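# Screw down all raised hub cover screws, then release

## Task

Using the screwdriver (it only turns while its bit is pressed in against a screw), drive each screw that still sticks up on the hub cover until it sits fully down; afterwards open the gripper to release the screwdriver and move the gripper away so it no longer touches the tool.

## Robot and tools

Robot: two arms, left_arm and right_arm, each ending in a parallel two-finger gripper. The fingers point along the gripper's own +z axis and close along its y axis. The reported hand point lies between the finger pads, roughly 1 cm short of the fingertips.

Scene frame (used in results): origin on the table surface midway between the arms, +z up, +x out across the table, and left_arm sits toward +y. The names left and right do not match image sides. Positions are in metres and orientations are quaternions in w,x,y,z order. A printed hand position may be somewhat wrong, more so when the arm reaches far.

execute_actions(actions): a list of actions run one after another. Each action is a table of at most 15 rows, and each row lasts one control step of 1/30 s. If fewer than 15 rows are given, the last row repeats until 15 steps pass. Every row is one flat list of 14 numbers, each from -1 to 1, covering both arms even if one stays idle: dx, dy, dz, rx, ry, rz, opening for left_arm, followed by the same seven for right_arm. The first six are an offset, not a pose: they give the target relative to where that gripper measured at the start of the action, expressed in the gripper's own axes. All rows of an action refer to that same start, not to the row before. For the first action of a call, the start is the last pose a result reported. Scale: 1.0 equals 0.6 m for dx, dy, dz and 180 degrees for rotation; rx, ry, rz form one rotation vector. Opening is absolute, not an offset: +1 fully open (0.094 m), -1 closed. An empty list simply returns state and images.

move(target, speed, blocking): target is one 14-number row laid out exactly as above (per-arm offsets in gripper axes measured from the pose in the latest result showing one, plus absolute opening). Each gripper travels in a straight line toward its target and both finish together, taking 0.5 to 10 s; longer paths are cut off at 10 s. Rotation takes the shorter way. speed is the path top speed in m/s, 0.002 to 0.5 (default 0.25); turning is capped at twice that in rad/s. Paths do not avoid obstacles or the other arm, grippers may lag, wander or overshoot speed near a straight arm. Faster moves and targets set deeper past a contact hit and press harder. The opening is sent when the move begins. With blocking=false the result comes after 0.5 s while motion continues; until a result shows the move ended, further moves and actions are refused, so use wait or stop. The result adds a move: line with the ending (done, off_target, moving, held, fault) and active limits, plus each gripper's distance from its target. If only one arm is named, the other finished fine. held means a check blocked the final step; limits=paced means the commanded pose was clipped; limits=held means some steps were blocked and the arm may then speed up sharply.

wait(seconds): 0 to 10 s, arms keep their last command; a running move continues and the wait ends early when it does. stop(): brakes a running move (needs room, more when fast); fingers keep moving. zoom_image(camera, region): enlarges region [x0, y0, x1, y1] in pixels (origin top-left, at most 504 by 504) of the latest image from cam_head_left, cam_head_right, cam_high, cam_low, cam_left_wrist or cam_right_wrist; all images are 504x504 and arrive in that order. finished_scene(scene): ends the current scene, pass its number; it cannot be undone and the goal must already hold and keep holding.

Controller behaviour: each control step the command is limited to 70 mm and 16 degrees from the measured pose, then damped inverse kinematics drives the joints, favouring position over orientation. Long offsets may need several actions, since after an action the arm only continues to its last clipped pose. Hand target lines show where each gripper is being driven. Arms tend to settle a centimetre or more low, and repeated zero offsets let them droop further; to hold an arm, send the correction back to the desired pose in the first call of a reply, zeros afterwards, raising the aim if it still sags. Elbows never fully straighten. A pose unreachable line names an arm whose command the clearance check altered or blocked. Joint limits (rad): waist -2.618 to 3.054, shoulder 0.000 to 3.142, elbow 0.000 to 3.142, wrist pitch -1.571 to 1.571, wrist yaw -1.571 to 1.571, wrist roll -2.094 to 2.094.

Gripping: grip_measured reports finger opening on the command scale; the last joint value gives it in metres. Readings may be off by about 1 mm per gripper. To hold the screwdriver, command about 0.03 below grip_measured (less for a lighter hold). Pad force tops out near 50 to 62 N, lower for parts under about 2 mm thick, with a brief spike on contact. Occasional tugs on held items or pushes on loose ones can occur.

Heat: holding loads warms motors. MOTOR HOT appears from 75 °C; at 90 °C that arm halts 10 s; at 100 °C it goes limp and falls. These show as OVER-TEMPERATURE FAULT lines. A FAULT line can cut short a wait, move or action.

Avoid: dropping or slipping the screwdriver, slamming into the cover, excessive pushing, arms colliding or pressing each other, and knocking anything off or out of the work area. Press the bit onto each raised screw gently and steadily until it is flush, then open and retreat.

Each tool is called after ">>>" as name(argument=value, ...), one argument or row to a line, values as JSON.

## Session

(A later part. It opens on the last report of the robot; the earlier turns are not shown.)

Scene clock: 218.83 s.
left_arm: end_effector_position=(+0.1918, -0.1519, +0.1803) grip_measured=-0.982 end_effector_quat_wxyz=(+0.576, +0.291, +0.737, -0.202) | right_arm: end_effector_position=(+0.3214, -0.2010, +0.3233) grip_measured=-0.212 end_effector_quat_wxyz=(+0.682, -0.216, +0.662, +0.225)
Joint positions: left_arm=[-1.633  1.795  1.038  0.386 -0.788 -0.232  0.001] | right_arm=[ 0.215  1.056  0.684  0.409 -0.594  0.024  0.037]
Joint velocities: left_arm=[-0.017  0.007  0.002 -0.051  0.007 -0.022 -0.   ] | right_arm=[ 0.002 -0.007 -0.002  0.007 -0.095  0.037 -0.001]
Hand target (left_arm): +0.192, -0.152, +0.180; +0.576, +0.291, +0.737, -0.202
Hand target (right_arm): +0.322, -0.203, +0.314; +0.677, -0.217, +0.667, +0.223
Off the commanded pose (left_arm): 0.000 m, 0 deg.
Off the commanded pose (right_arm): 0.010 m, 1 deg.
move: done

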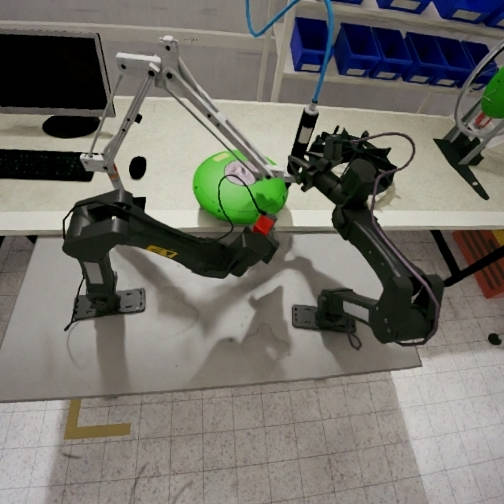

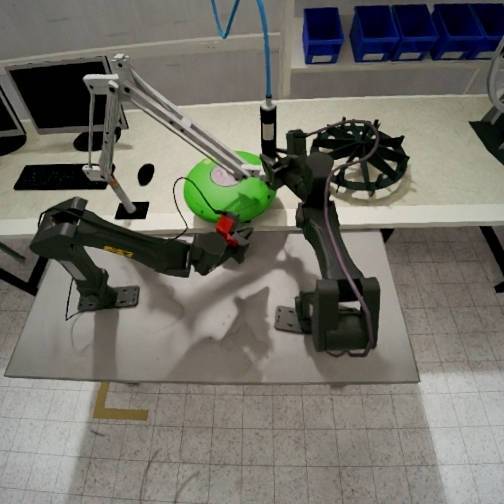

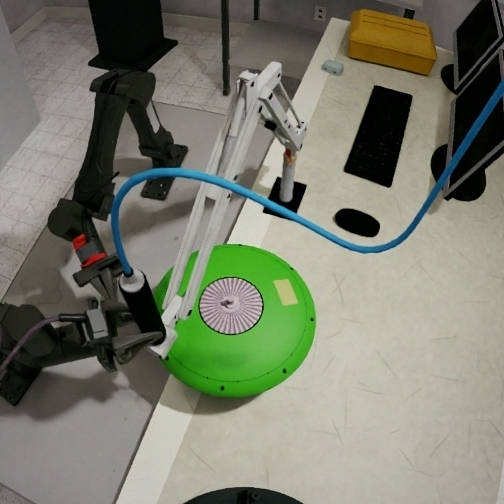

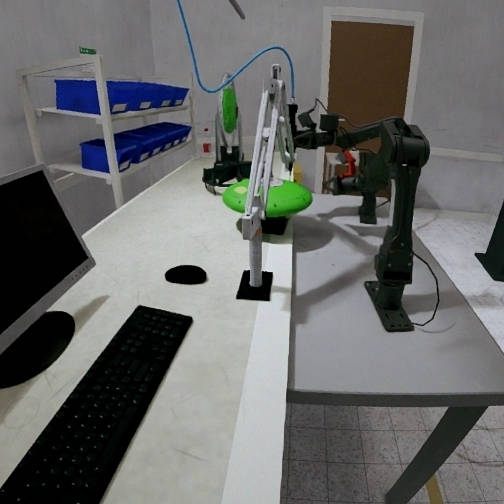

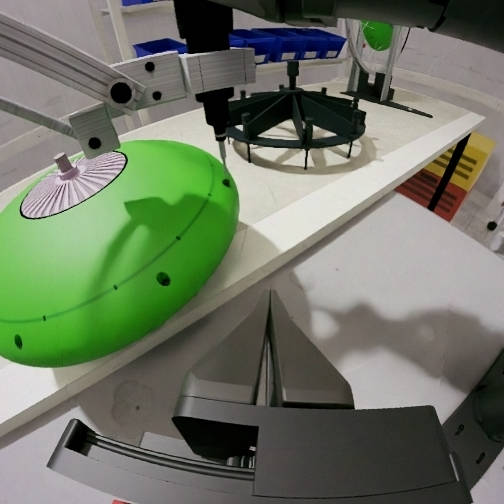

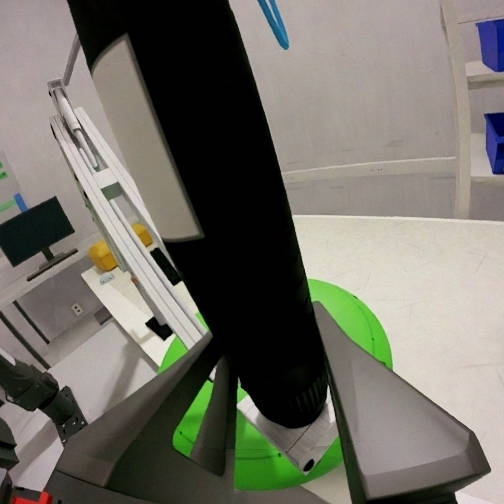

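>>> move(
  target=[0,0,0,0,0,0,-1,0.024,0.0045,0.003,0,0.004,0,-0.25],
  speed=0.02,
)

>>> zoom_image(
  camera="cam_left_wrist",
  region=[195, 135, 255, 195],
)

>>> zoom_image(
  camera="cam_high",
  region=[140, 330, 190, 380],
)

Scene clock: 224.37 s.
left_arm: end_effector_position=(+0.1918, -0.1519, +0.1803) grip_measured=-0.982 end_effector_quat_wxyz=(+0.576, +0.291, +0.737, -0.202) | right_arm: end_effector_position=(+0.3207, -0.1994, +0.3190) grip_measured=-0.212 end_effector_quat_wxyz=(+0.683, -0.215, +0.661, +0.225)
Joint positions: left_arm=[-1.633  1.795  1.038  0.386 -0.788 -0.232  0.001] | right_arm=[ 0.223  1.056  0.664  0.432 -0.583  0.026  0.037]
Joint velocities: left_arm=[ 0.012 -0.012  0.007  0.022 -0.037  0.022  0.   ] | right_arm=[-0.007  0.002  0.017 -0.022  0.095 -0.037 -0.   ]
Hand target (left_arm): +0.192, -0.152, +0.180; +0.576, +0.291, +0.737, -0.202
Hand target (right_arm): +0.321, -0.197, +0.309; +0.677, -0.217, +0.666, +0.223
Off the commanded pose (left_arm): 0.000 m, 0 deg.
Off the commanded pose (right_arm): 0.010 m, 1 deg.
move: done

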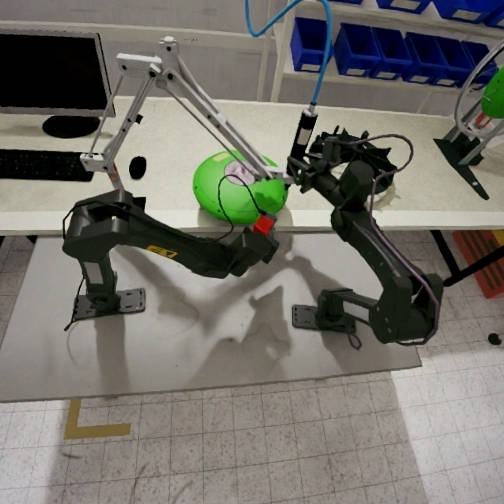

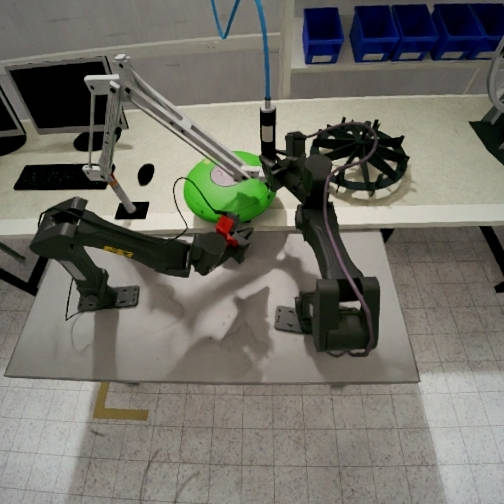

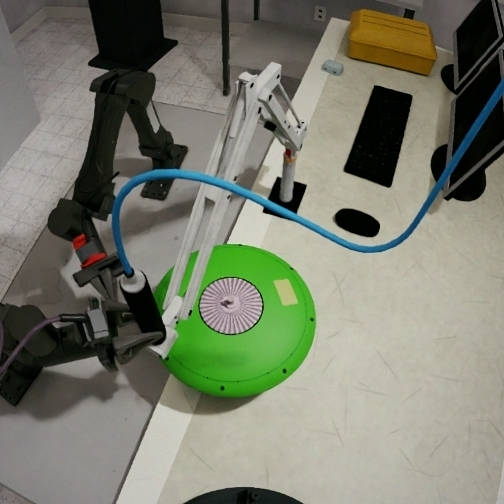

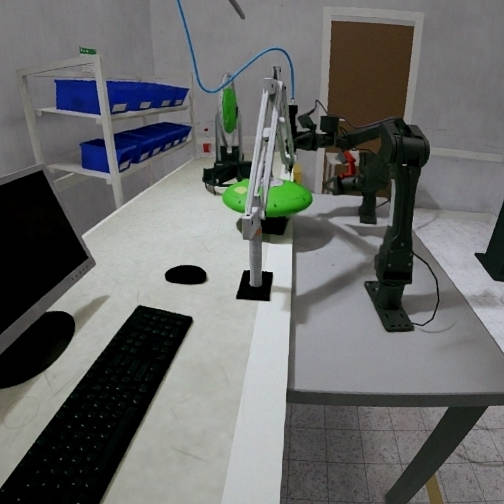

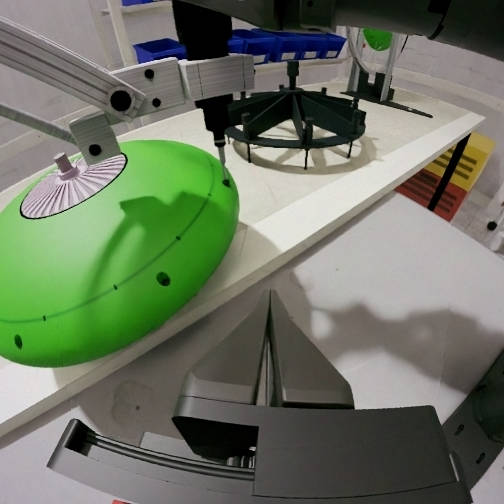

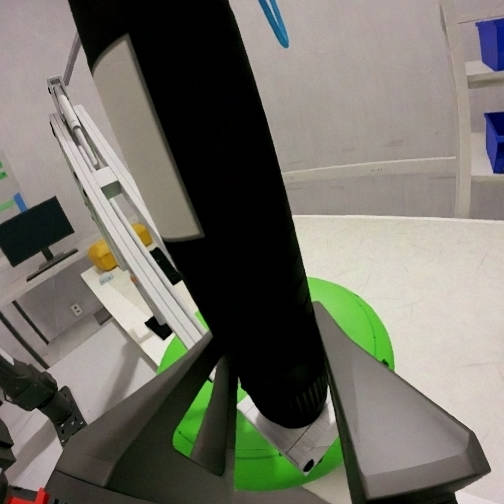

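Region (195, 135, 255, 195) of cam_left_wrist's 504x504 image, scaled by 8.400, with more detail than that image has.

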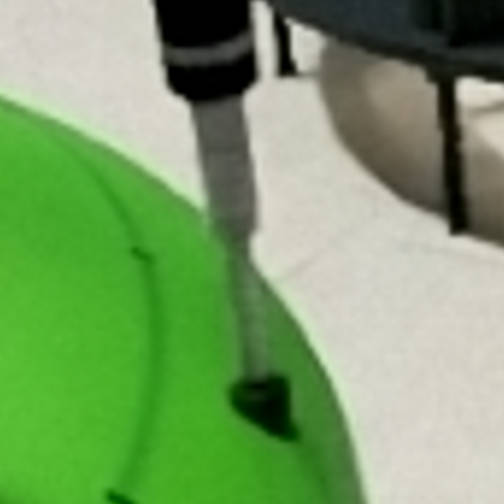

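Region (140, 330, 190, 380) of cam_high's 504x504 image, scaled by 10.080, with more detail than that image has.

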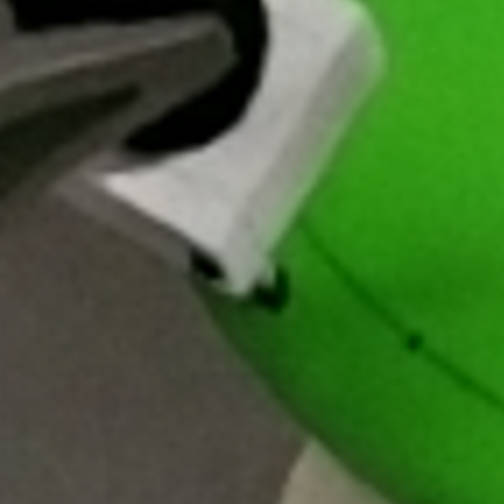

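>>> execute_actions(
  actions=[
    [[0,0,0,0,0,0,-1,0.04,0,-0.002,0,0.02,0,-0.25]],
    [[0,0,0,0,0,0,-1,0.07,0,-0.003,0,0.04,0,-0.25]],
    [[0,0,0,0,0,0,-1,0.09,0,-0.004,0,0.052,0,-0.25]],
    [[0,0,0,0,0,0,-1,0.095,0,-0.004,0,0.055,0,-0.25]],
    [[0,0,0,0,0,0,-1,0.095,0,-0.004,0,0.055,0,-0.25]],
  ],
)

>>> zoom_image(
  camera="cam_left_wrist",
  region=[195, 135, 255, 195],
)

Scene clock: 231.77 s.
left_arm: end_effector_position=(+0.1918, -0.1519, +0.1803) grip_measured=-0.982 end_effector_quat_wxyz=(+0.576, +0.291, +0.737, -0.202) | right_arm: end_effector_position=(+0.3207, -0.1993, +0.3034) grip_measured=-0.213 end_effector_quat_wxyz=(+0.664, -0.226, +0.679, +0.214)
Joint positions: left_arm=[-1.633  1.795  1.038  0.386 -0.788 -0.232  0.001] | right_arm=[ 0.223  1.056  0.664  0.362 -0.584 -0.027  0.037]
Joint velocities: left_arm=[-0.002  0.012  0.002 -0.022 -0.051 -0.007 -0.   ] | right_arm=[-0.002 -0.017 -0.002 -0.037  0.037  0.007 -0.   ]
Hand target (left_arm): +0.192, -0.152, +0.180; +0.576, +0.291, +0.737, -0.202
Hand target (right_arm): +0.316, -0.201, +0.251; +0.609, -0.243, +0.727, +0.201
Off the commanded pose (left_arm): 0.000 m, 0 deg.
Off the commanded pose (right_arm): 0.055 m, 9 deg.

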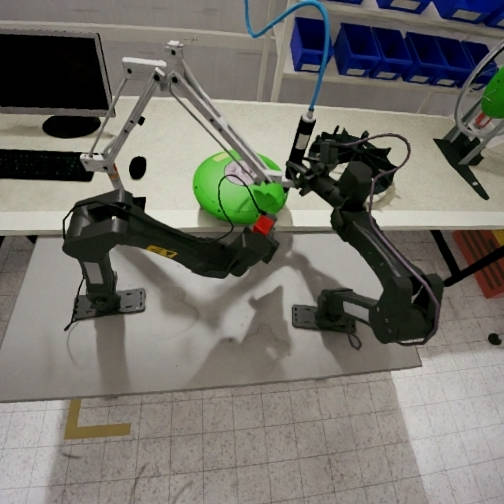

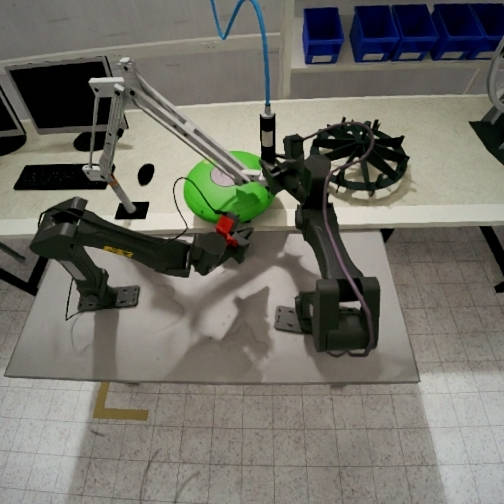

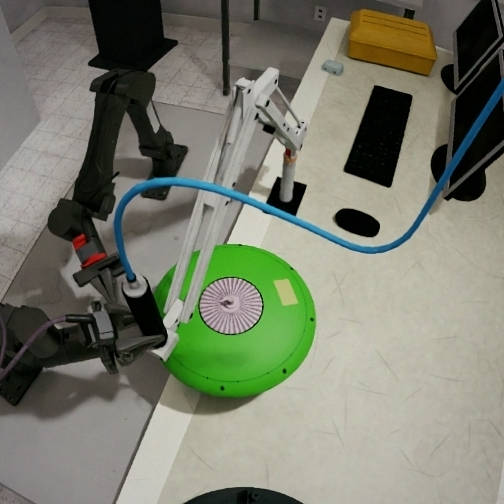

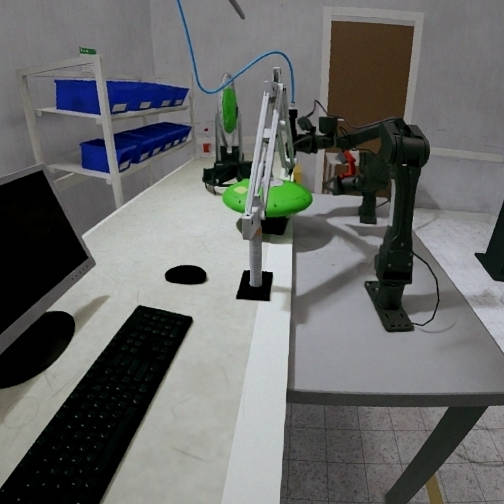

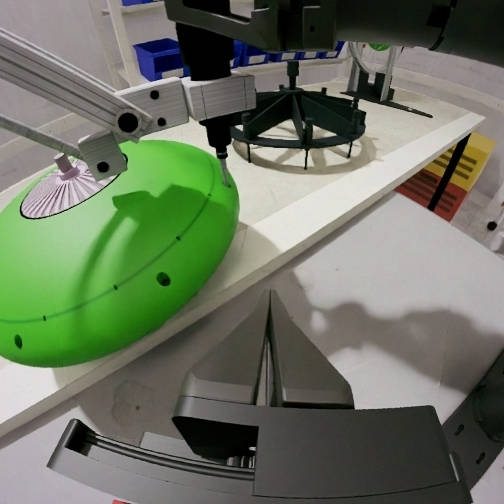

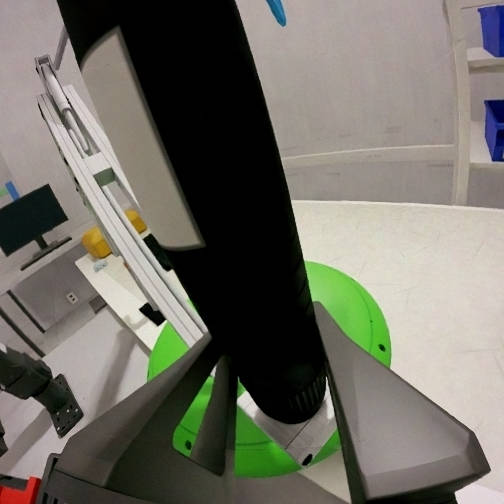

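Region (195, 135, 255, 195) of cam_left_wrist's 504x504 image, scaled by 8.400, with more detail than that image has.

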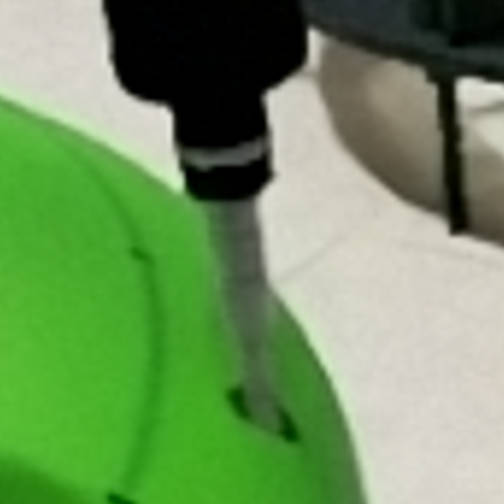

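One more press to confirm, then lift and return toward its rest position.

>>> execute_actions(
  actions=[
    [[0,0,0,0,0,0,-1,0.105,0,0,0,0.055,0,-0.25]],
    [[0,0,0,0,0,0,-1,0.105,0,0,0,0.055,0,-0.25]],
  ],
)

>>> move(
  target=[0,0,0,0,0,0,-1,-0.07,0,0,0,0,0,-0.25],
  speed=0.07,
)

>>> zoom_image(
  camera="cam_left_wrist",
  region=[130, 160, 270, 300],
)

>>> move(
  target=[-0.02,0.15,-0.25,0,0,0,-1,-0.17,0.15,0.25,-0.04,0,0,-0.25],
  speed=0.18,
)

Scene clock: 237.57 s.
left_arm: end_effector_position=(+0.1918, -0.1519, +0.1803) grip_measured=-0.982 end_effector_quat_wxyz=(+0.576, +0.291, +0.737, -0.202) | right_arm: end_effector_position=(+0.3202, -0.1996, +0.3020) grip_measured=-0.213 end_effector_quat_wxyz=(+0.668, -0.226, +0.676, +0.213)
Joint positions: left_arm=[-1.633  1.795  1.038  0.386 -0.788 -0.232  0.001] | right_arm=[ 0.223  1.056  0.647  0.39  -0.582 -0.023  0.037]
Joint velocities: left_arm=[-0.007 -0.007 -0.012 -0.095  0.037 -0.066 -0.001] | right_arm=[ 0.012 -0.007 -0.007 -0.007  0.007 -0.007  0.001]
Hand target (left_arm): +0.192, -0.152, +0.180; +0.576, +0.291, +0.737, -0.202
Hand target (right_arm): +0.316, -0.200, +0.242; +0.608, -0.245, +0.728, +0.199
Off the commanded pose (left_arm): 0.000 m, 0 deg.
Off the commanded pose (right_arm): 0.063 m, 10 deg.

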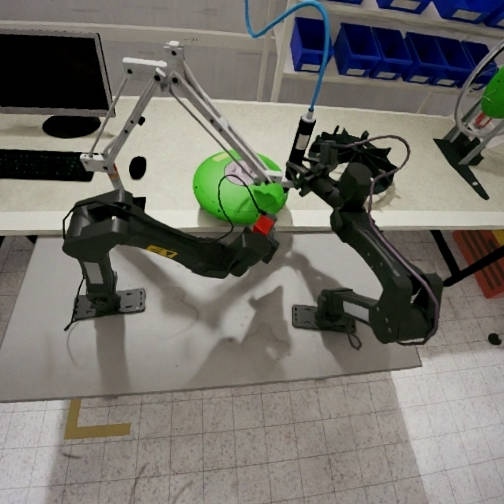

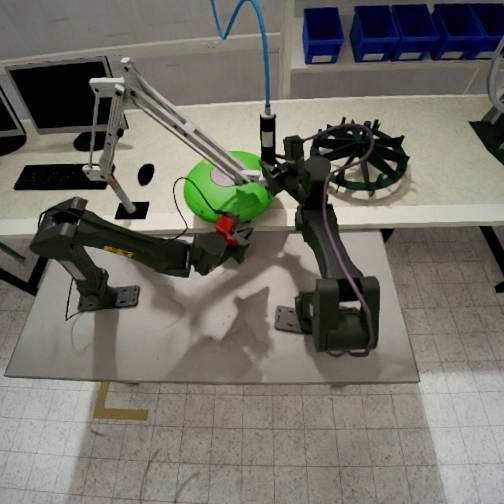

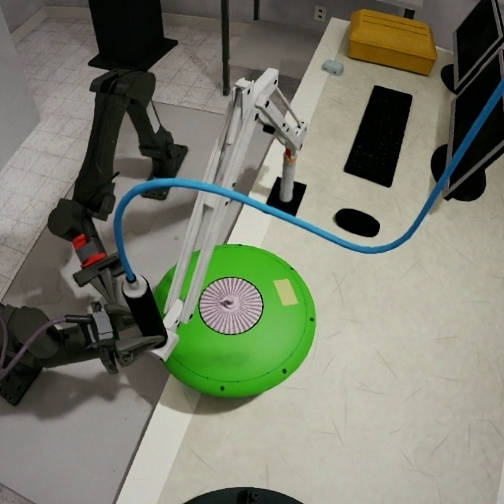

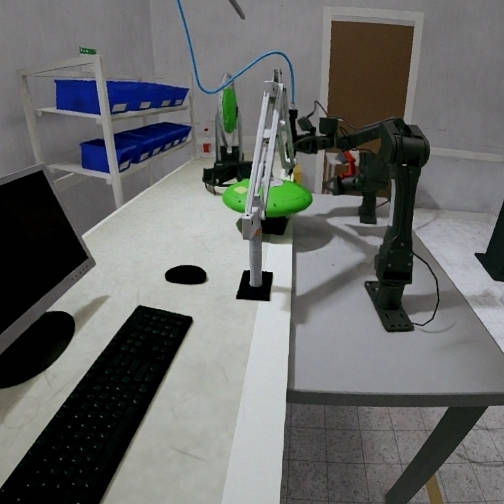

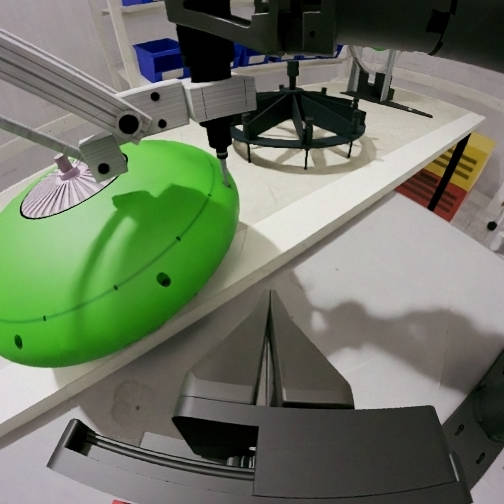

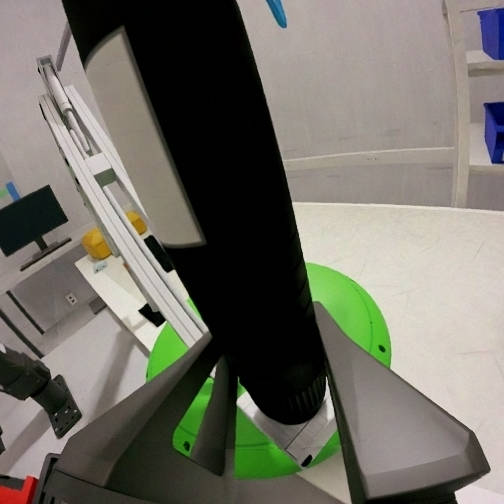

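Scene clock: 238.50 s.
left_arm: end_effector_position=(+0.1918, -0.1519, +0.1803) grip_measured=-0.982 end_effector_quat_wxyz=(+0.576, +0.291, +0.737, -0.202) | right_arm: end_effector_position=(+0.3233, -0.1988, +0.3408) grip_measured=-0.212 end_effector_quat_wxyz=(+0.672, -0.220, +0.671, +0.221)
Joint positions: left_arm=[-1.633  1.795  1.038  0.386 -0.788 -0.232  0.001] | right_arm=[ 0.224  1.056  0.784  0.273 -0.586  0.002  0.037]
Joint velocities: left_arm=[-0.022 -0.007 -0.027 -0.081 -0.037  0.022 -0.001] | right_arm=[ 0.002 -0.012 -0.017 -0.051 -0.051 -0.007 -0.001]
Hand target (left_arm): +0.192, -0.152, +0.180; +0.576, +0.291, +0.737, -0.202
Hand target (right_arm): +0.321, -0.199, +0.344; +0.669, -0.225, +0.675, +0.214
Off the commanded pose (left_arm): 0.000 m, 0 deg.
Off the commanded pose (right_arm): 0.004 m, 1 deg.
move: done

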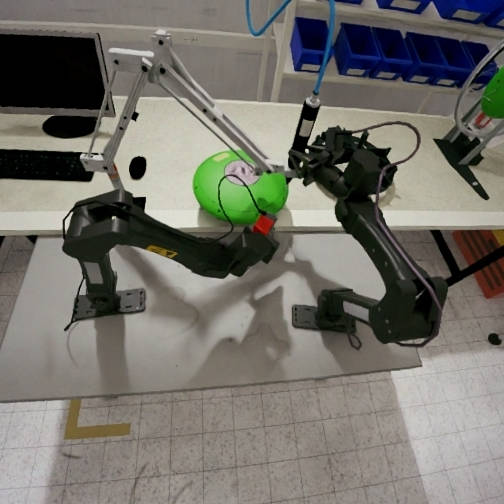

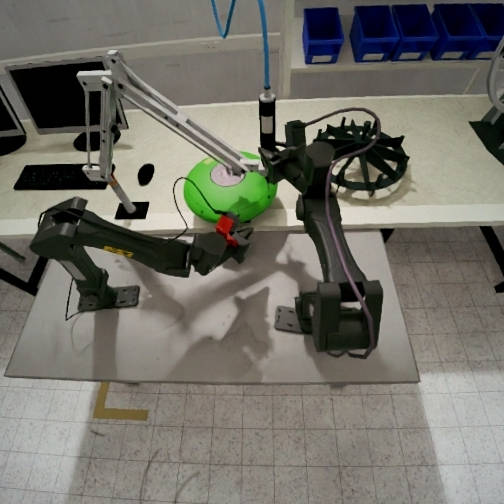

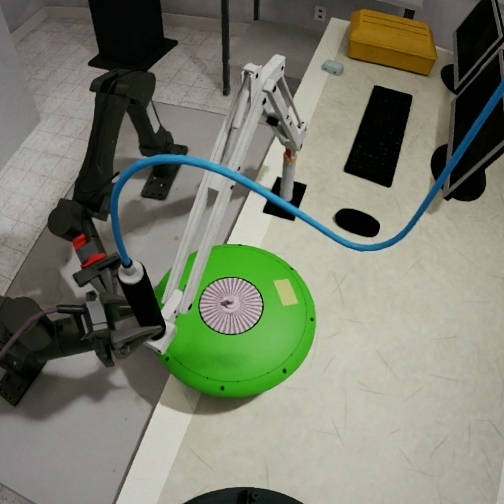

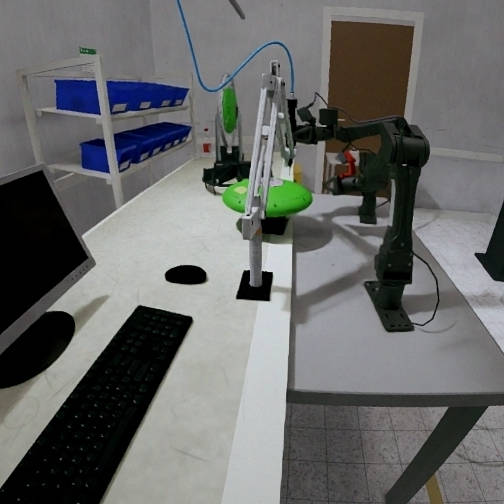

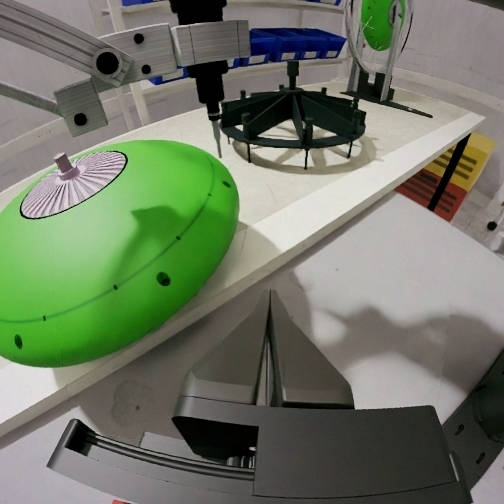

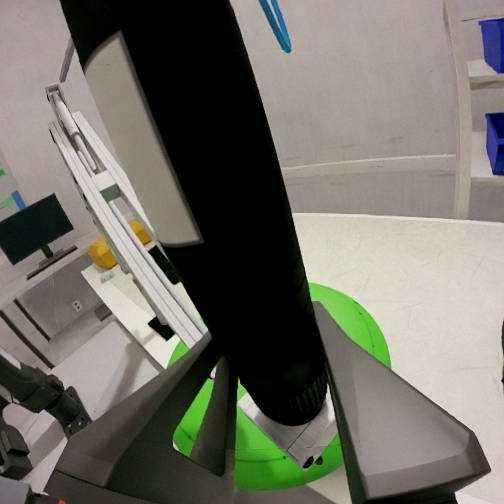

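Region (130, 160, 270, 300) of cam_left_wrist's 504x504 image, scaled by 3.600, with more detail than that image has.

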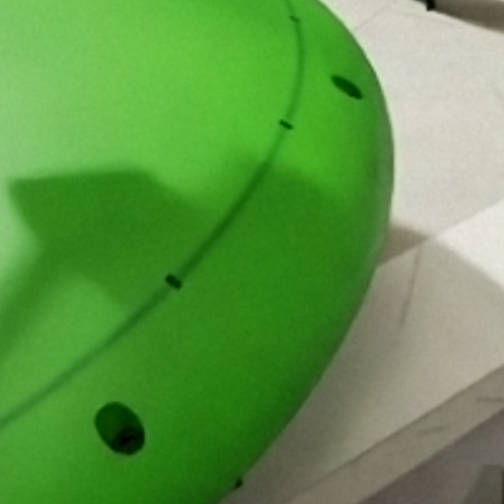

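Scene clock: 240.33 s.
left_arm: end_effector_position=(+0.1440, +0.0024, +0.2311) grip_measured=-0.982 end_effector_quat_wxyz=(+0.571, +0.298, +0.738, -0.201) | right_arm: end_effector_position=(+0.3900, -0.0366, +0.4411) grip_measured=-0.213 end_effector_quat_wxyz=(+0.660, -0.262, +0.651, +0.267)
Joint positions: left_arm=[-1.829  1.098  0.689 -0.073 -0.955 -0.358  0.001] | right_arm=[ 0.659  1.556  1.535  0.036 -0.283  0.007  0.037]
Joint velocities: left_arm=[ 0.022 -0.002 -0.012 -0.007 -0.022  0.051 -0.   ] | right_arm=[-0.012 -0.012 -0.017 -0.051  0.007  0.007 -0.001]
Hand target (left_arm): +0.144, +0.007, +0.234; +0.574, +0.290, +0.738, -0.203
Hand target (right_arm): +0.391, -0.036, +0.443; +0.657, -0.262, +0.656, +0.263
Off the commanded pose (left_arm): 0.006 m, 1 deg.
Off the commanded pose (right_arm): 0.002 m, 1 deg.
move: done

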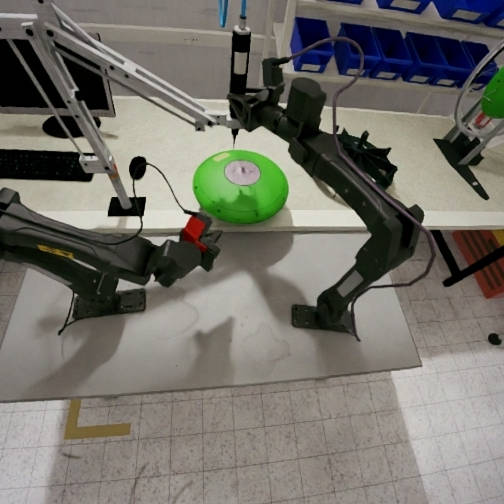

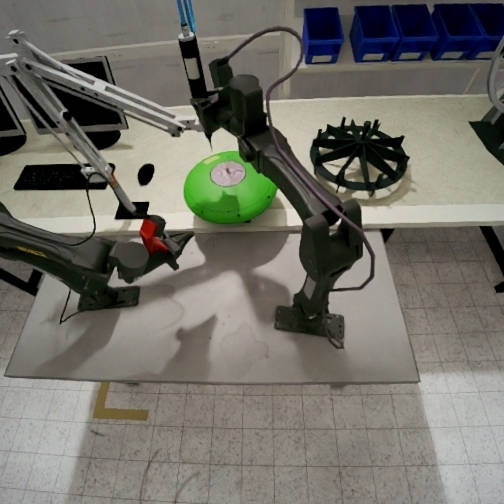

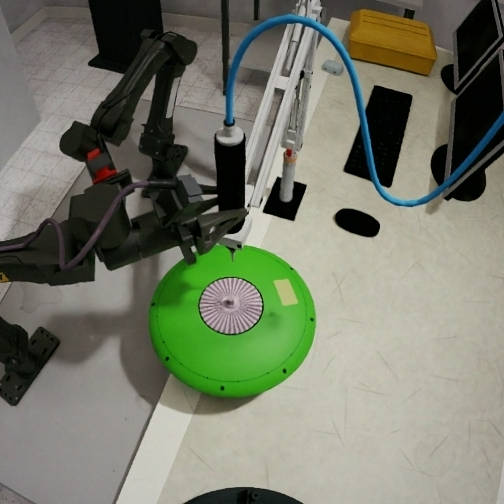

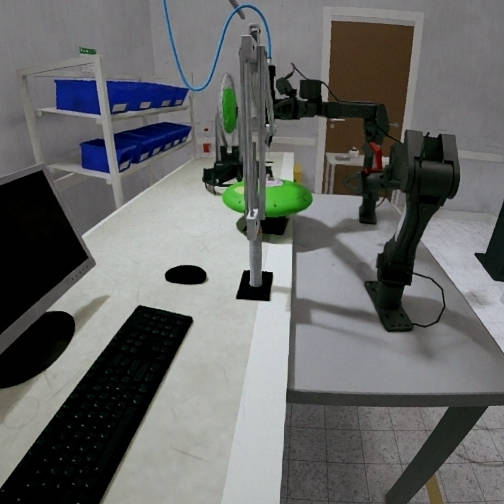

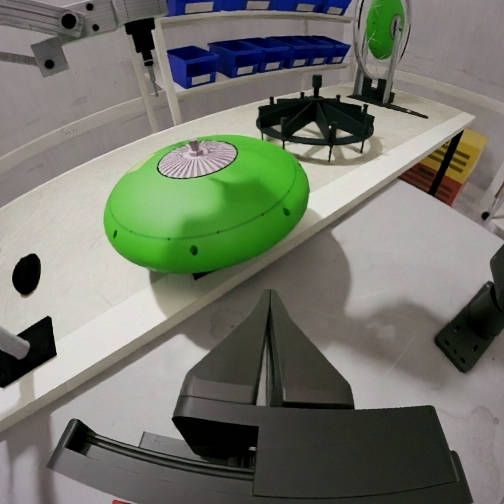

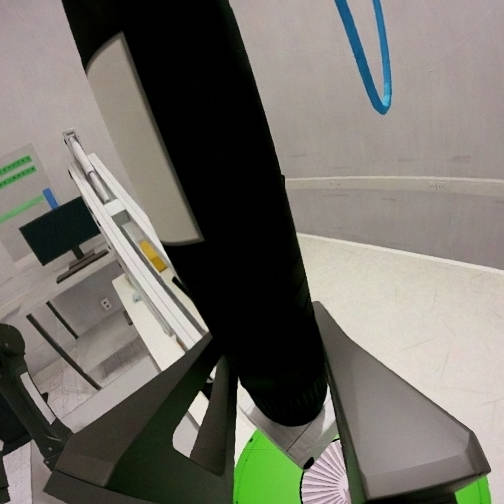

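>>> move(
  target=[0.03,0.073,0.083,0,0,0,-1,0.175,0.072,-0.257,0.1,0,0,-0.25],
  speed=0.15,
)

>>> zoom_image(
  camera="cam_left_wrist",
  region=[200, 130, 380, 280],
)

>>> zoom_image(
  camera="cam_high",
  region=[120, 260, 190, 330],
)

Scene clock: 249.80 s.
left_arm: end_effector_position=(+0.2042, +0.0070, +0.2037) grip_measured=-0.982 end_effector_quat_wxyz=(+0.570, +0.298, +0.739, -0.199) | right_arm: end_effector_position=(+0.2531, -0.1085, +0.3411) grip_measured=-0.212 end_effector_quat_wxyz=(+0.697, -0.154, +0.681, +0.165)
Joint positions: left_arm=[-1.541  1.098  0.547  0.192 -0.693 -0.187  0.001] | right_arm=[0.97  0.908 0.699 0.237 0.34  0.002 0.037]
Joint velocities: left_arm=[-0.002 -0.007 -0.002  0.037 -0.022 -0.037 -0.   ] | right_arm=[ 0.017  0.012 -0.002  0.037 -0.007  0.037  0.   ]
Hand target (left_arm): +0.206, +0.007, +0.204; +0.573, +0.299, +0.737, -0.201
Hand target (right_arm): +0.249, -0.111, +0.335; +0.692, -0.156, +0.686, +0.161
Off the commanded pose (left_arm): 0.002 m, 0 deg.
Off the commanded pose (right_arm): 0.008 m, 1 deg.
move: done

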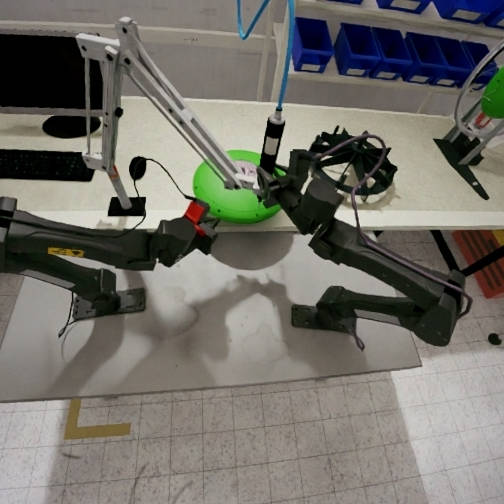

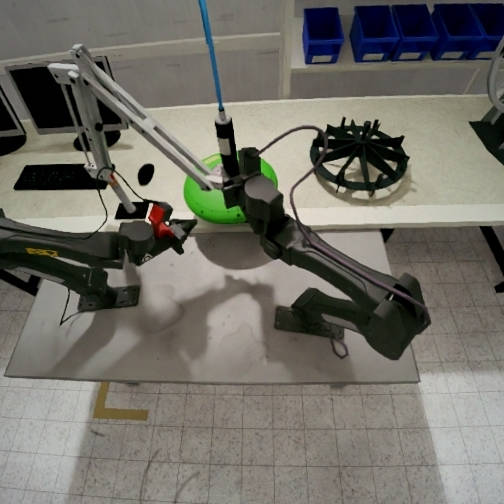

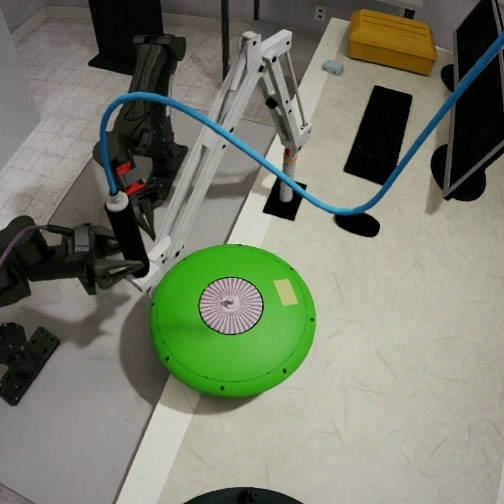

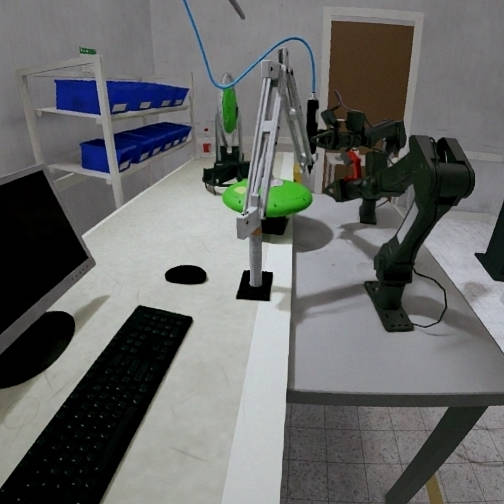

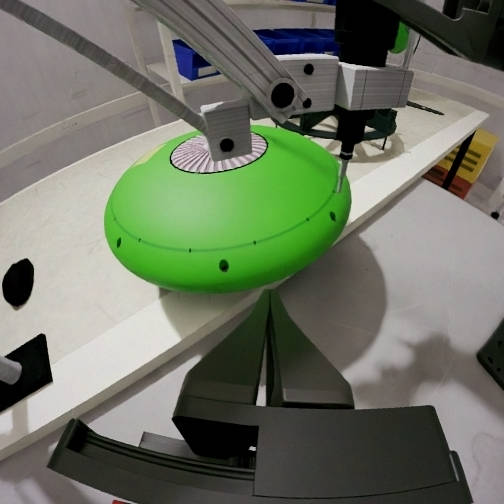

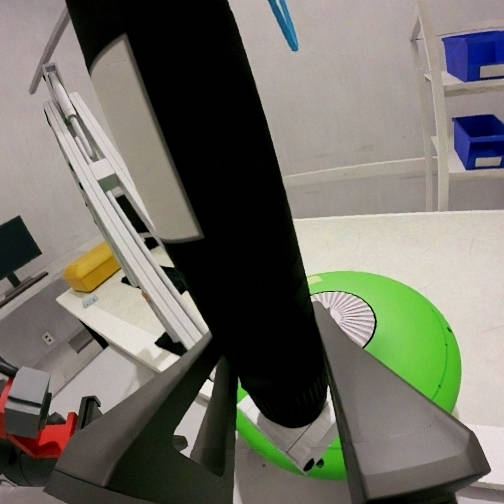

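Region (200, 130, 380, 280) of cam_left_wrist's 504x504 image, scaled by 2.800, with more detail than that image has.

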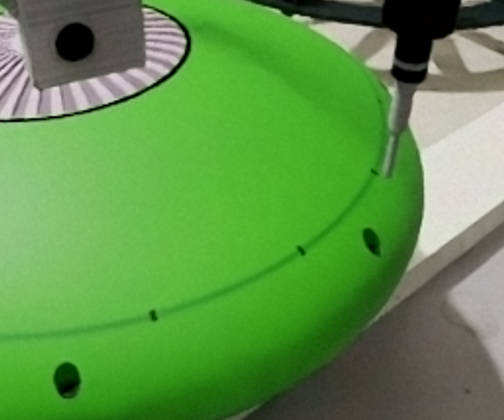

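Region (120, 260, 190, 330) of cam_high's 504x504 image, scaled by 7.200, with more detail than that image has.

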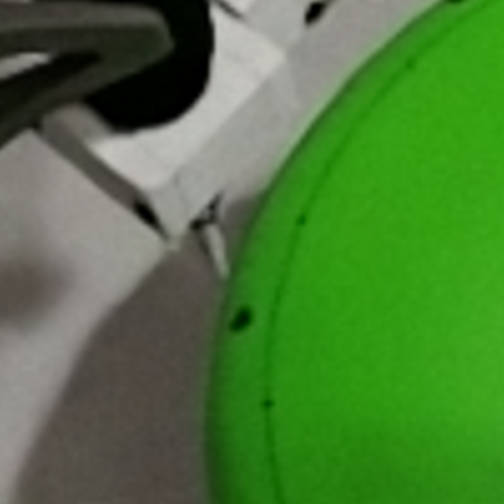

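>>> move(
  target=[0,0,0,0,0,0,-1,0.055,0.001,-0.003,0,0.006,0,-0.25],
  speed=0.03,
)

>>> zoom_image(
  camera="cam_left_wrist",
  region=[305, 165, 365, 225],
)

>>> zoom_image(
  camera="cam_high",
  region=[130, 280, 180, 330],
)

Scene clock: 255.00 s.
left_arm: end_effector_position=(+0.2040, +0.0067, +0.2040) grip_measured=-0.982 end_effector_quat_wxyz=(+0.570, +0.299, +0.738, -0.200) | right_arm: end_effector_position=(+0.2529, -0.1088, +0.3187) grip_measured=-0.212 end_effector_quat_wxyz=(+0.698, -0.153, +0.680, +0.166)
Joint positions: left_arm=[-1.541  1.098  0.547  0.194 -0.691 -0.186  0.001] | right_arm=[0.97  0.908 0.607 0.33  0.34  0.002 0.037]
Joint velocities: left_arm=[ 0.007  0.002  0.002 -0.007 -0.007 -0.066 -0.001] | right_arm=[-0.022  0.017  0.012 -0.037  0.037  0.022 -0.   ]
Hand target (left_arm): +0.204, +0.007, +0.204; +0.570, +0.299, +0.739, -0.199
Hand target (right_arm): +0.252, -0.108, +0.308; +0.691, -0.155, +0.687, +0.164
Off the commanded pose (left_arm): 0.000 m, 0 deg.
Off the commanded pose (right_arm): 0.011 m, 1 deg.
move: off_target (right_arm)

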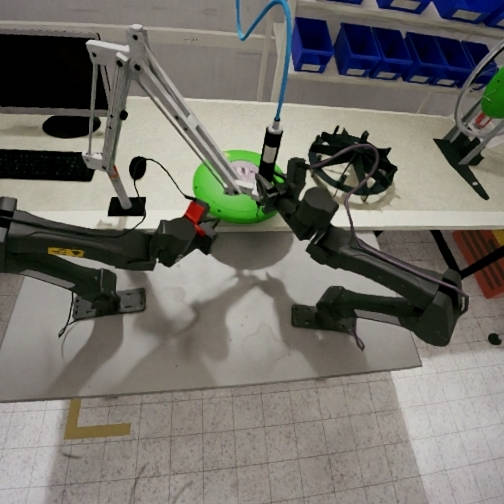

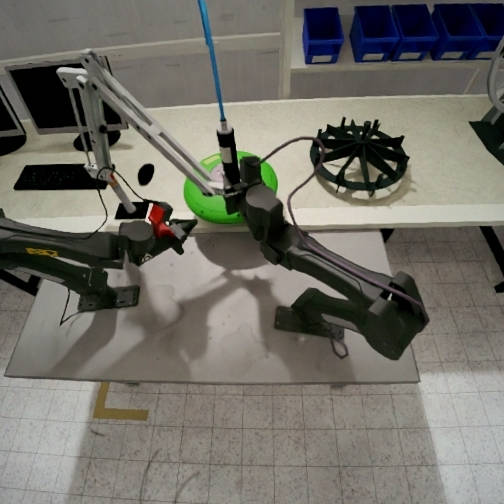

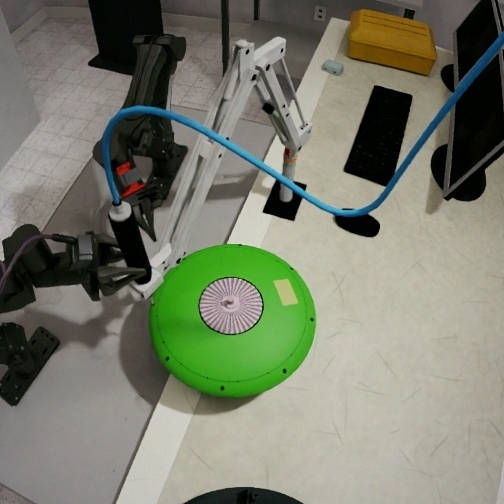

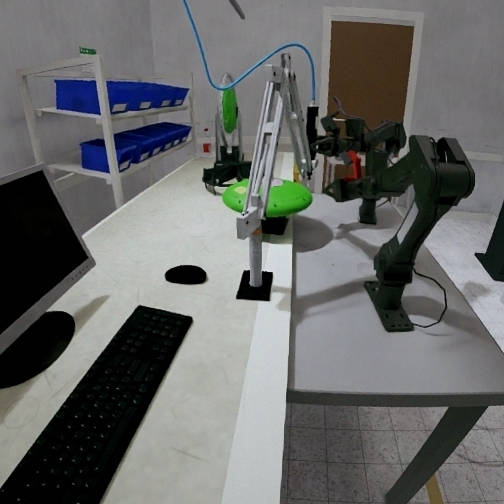

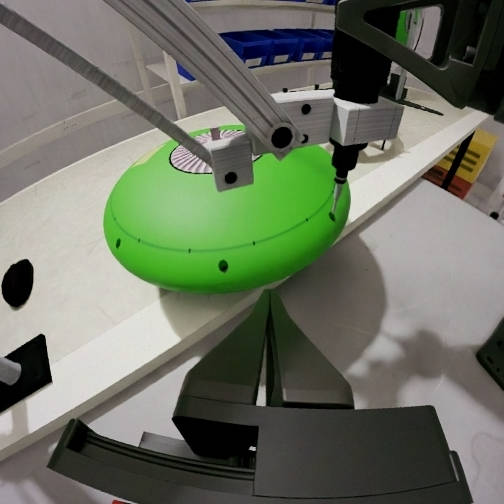

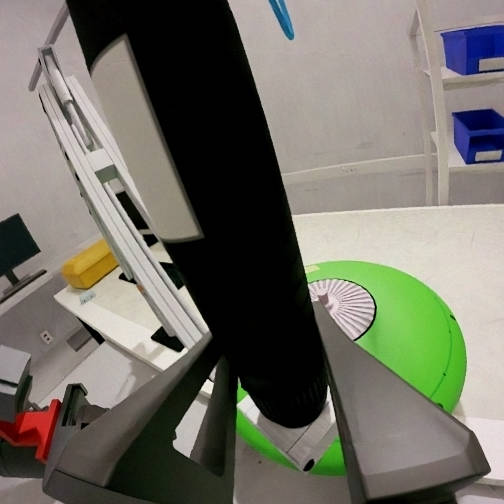

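Region (305, 165, 365, 225) of cam_left_wrist's 504x504 image, scaled by 8.400, with more detail than that image has.

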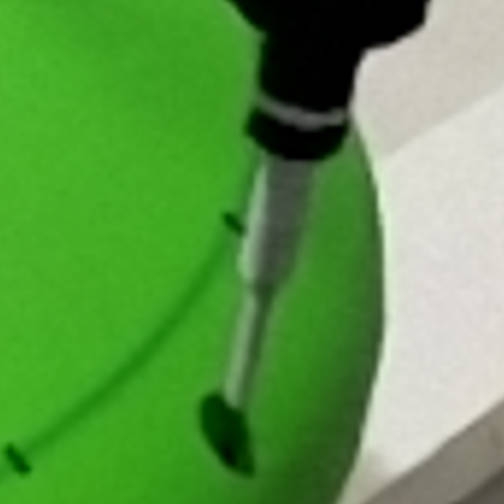

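Region (130, 280, 180, 330) of cam_high's 504x504 image, scaled by 10.080, with more detail than that image has.

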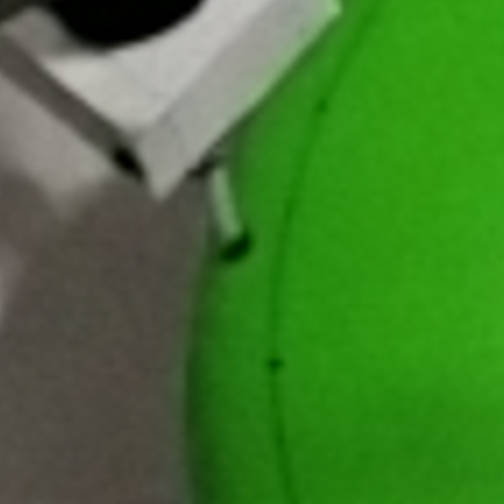

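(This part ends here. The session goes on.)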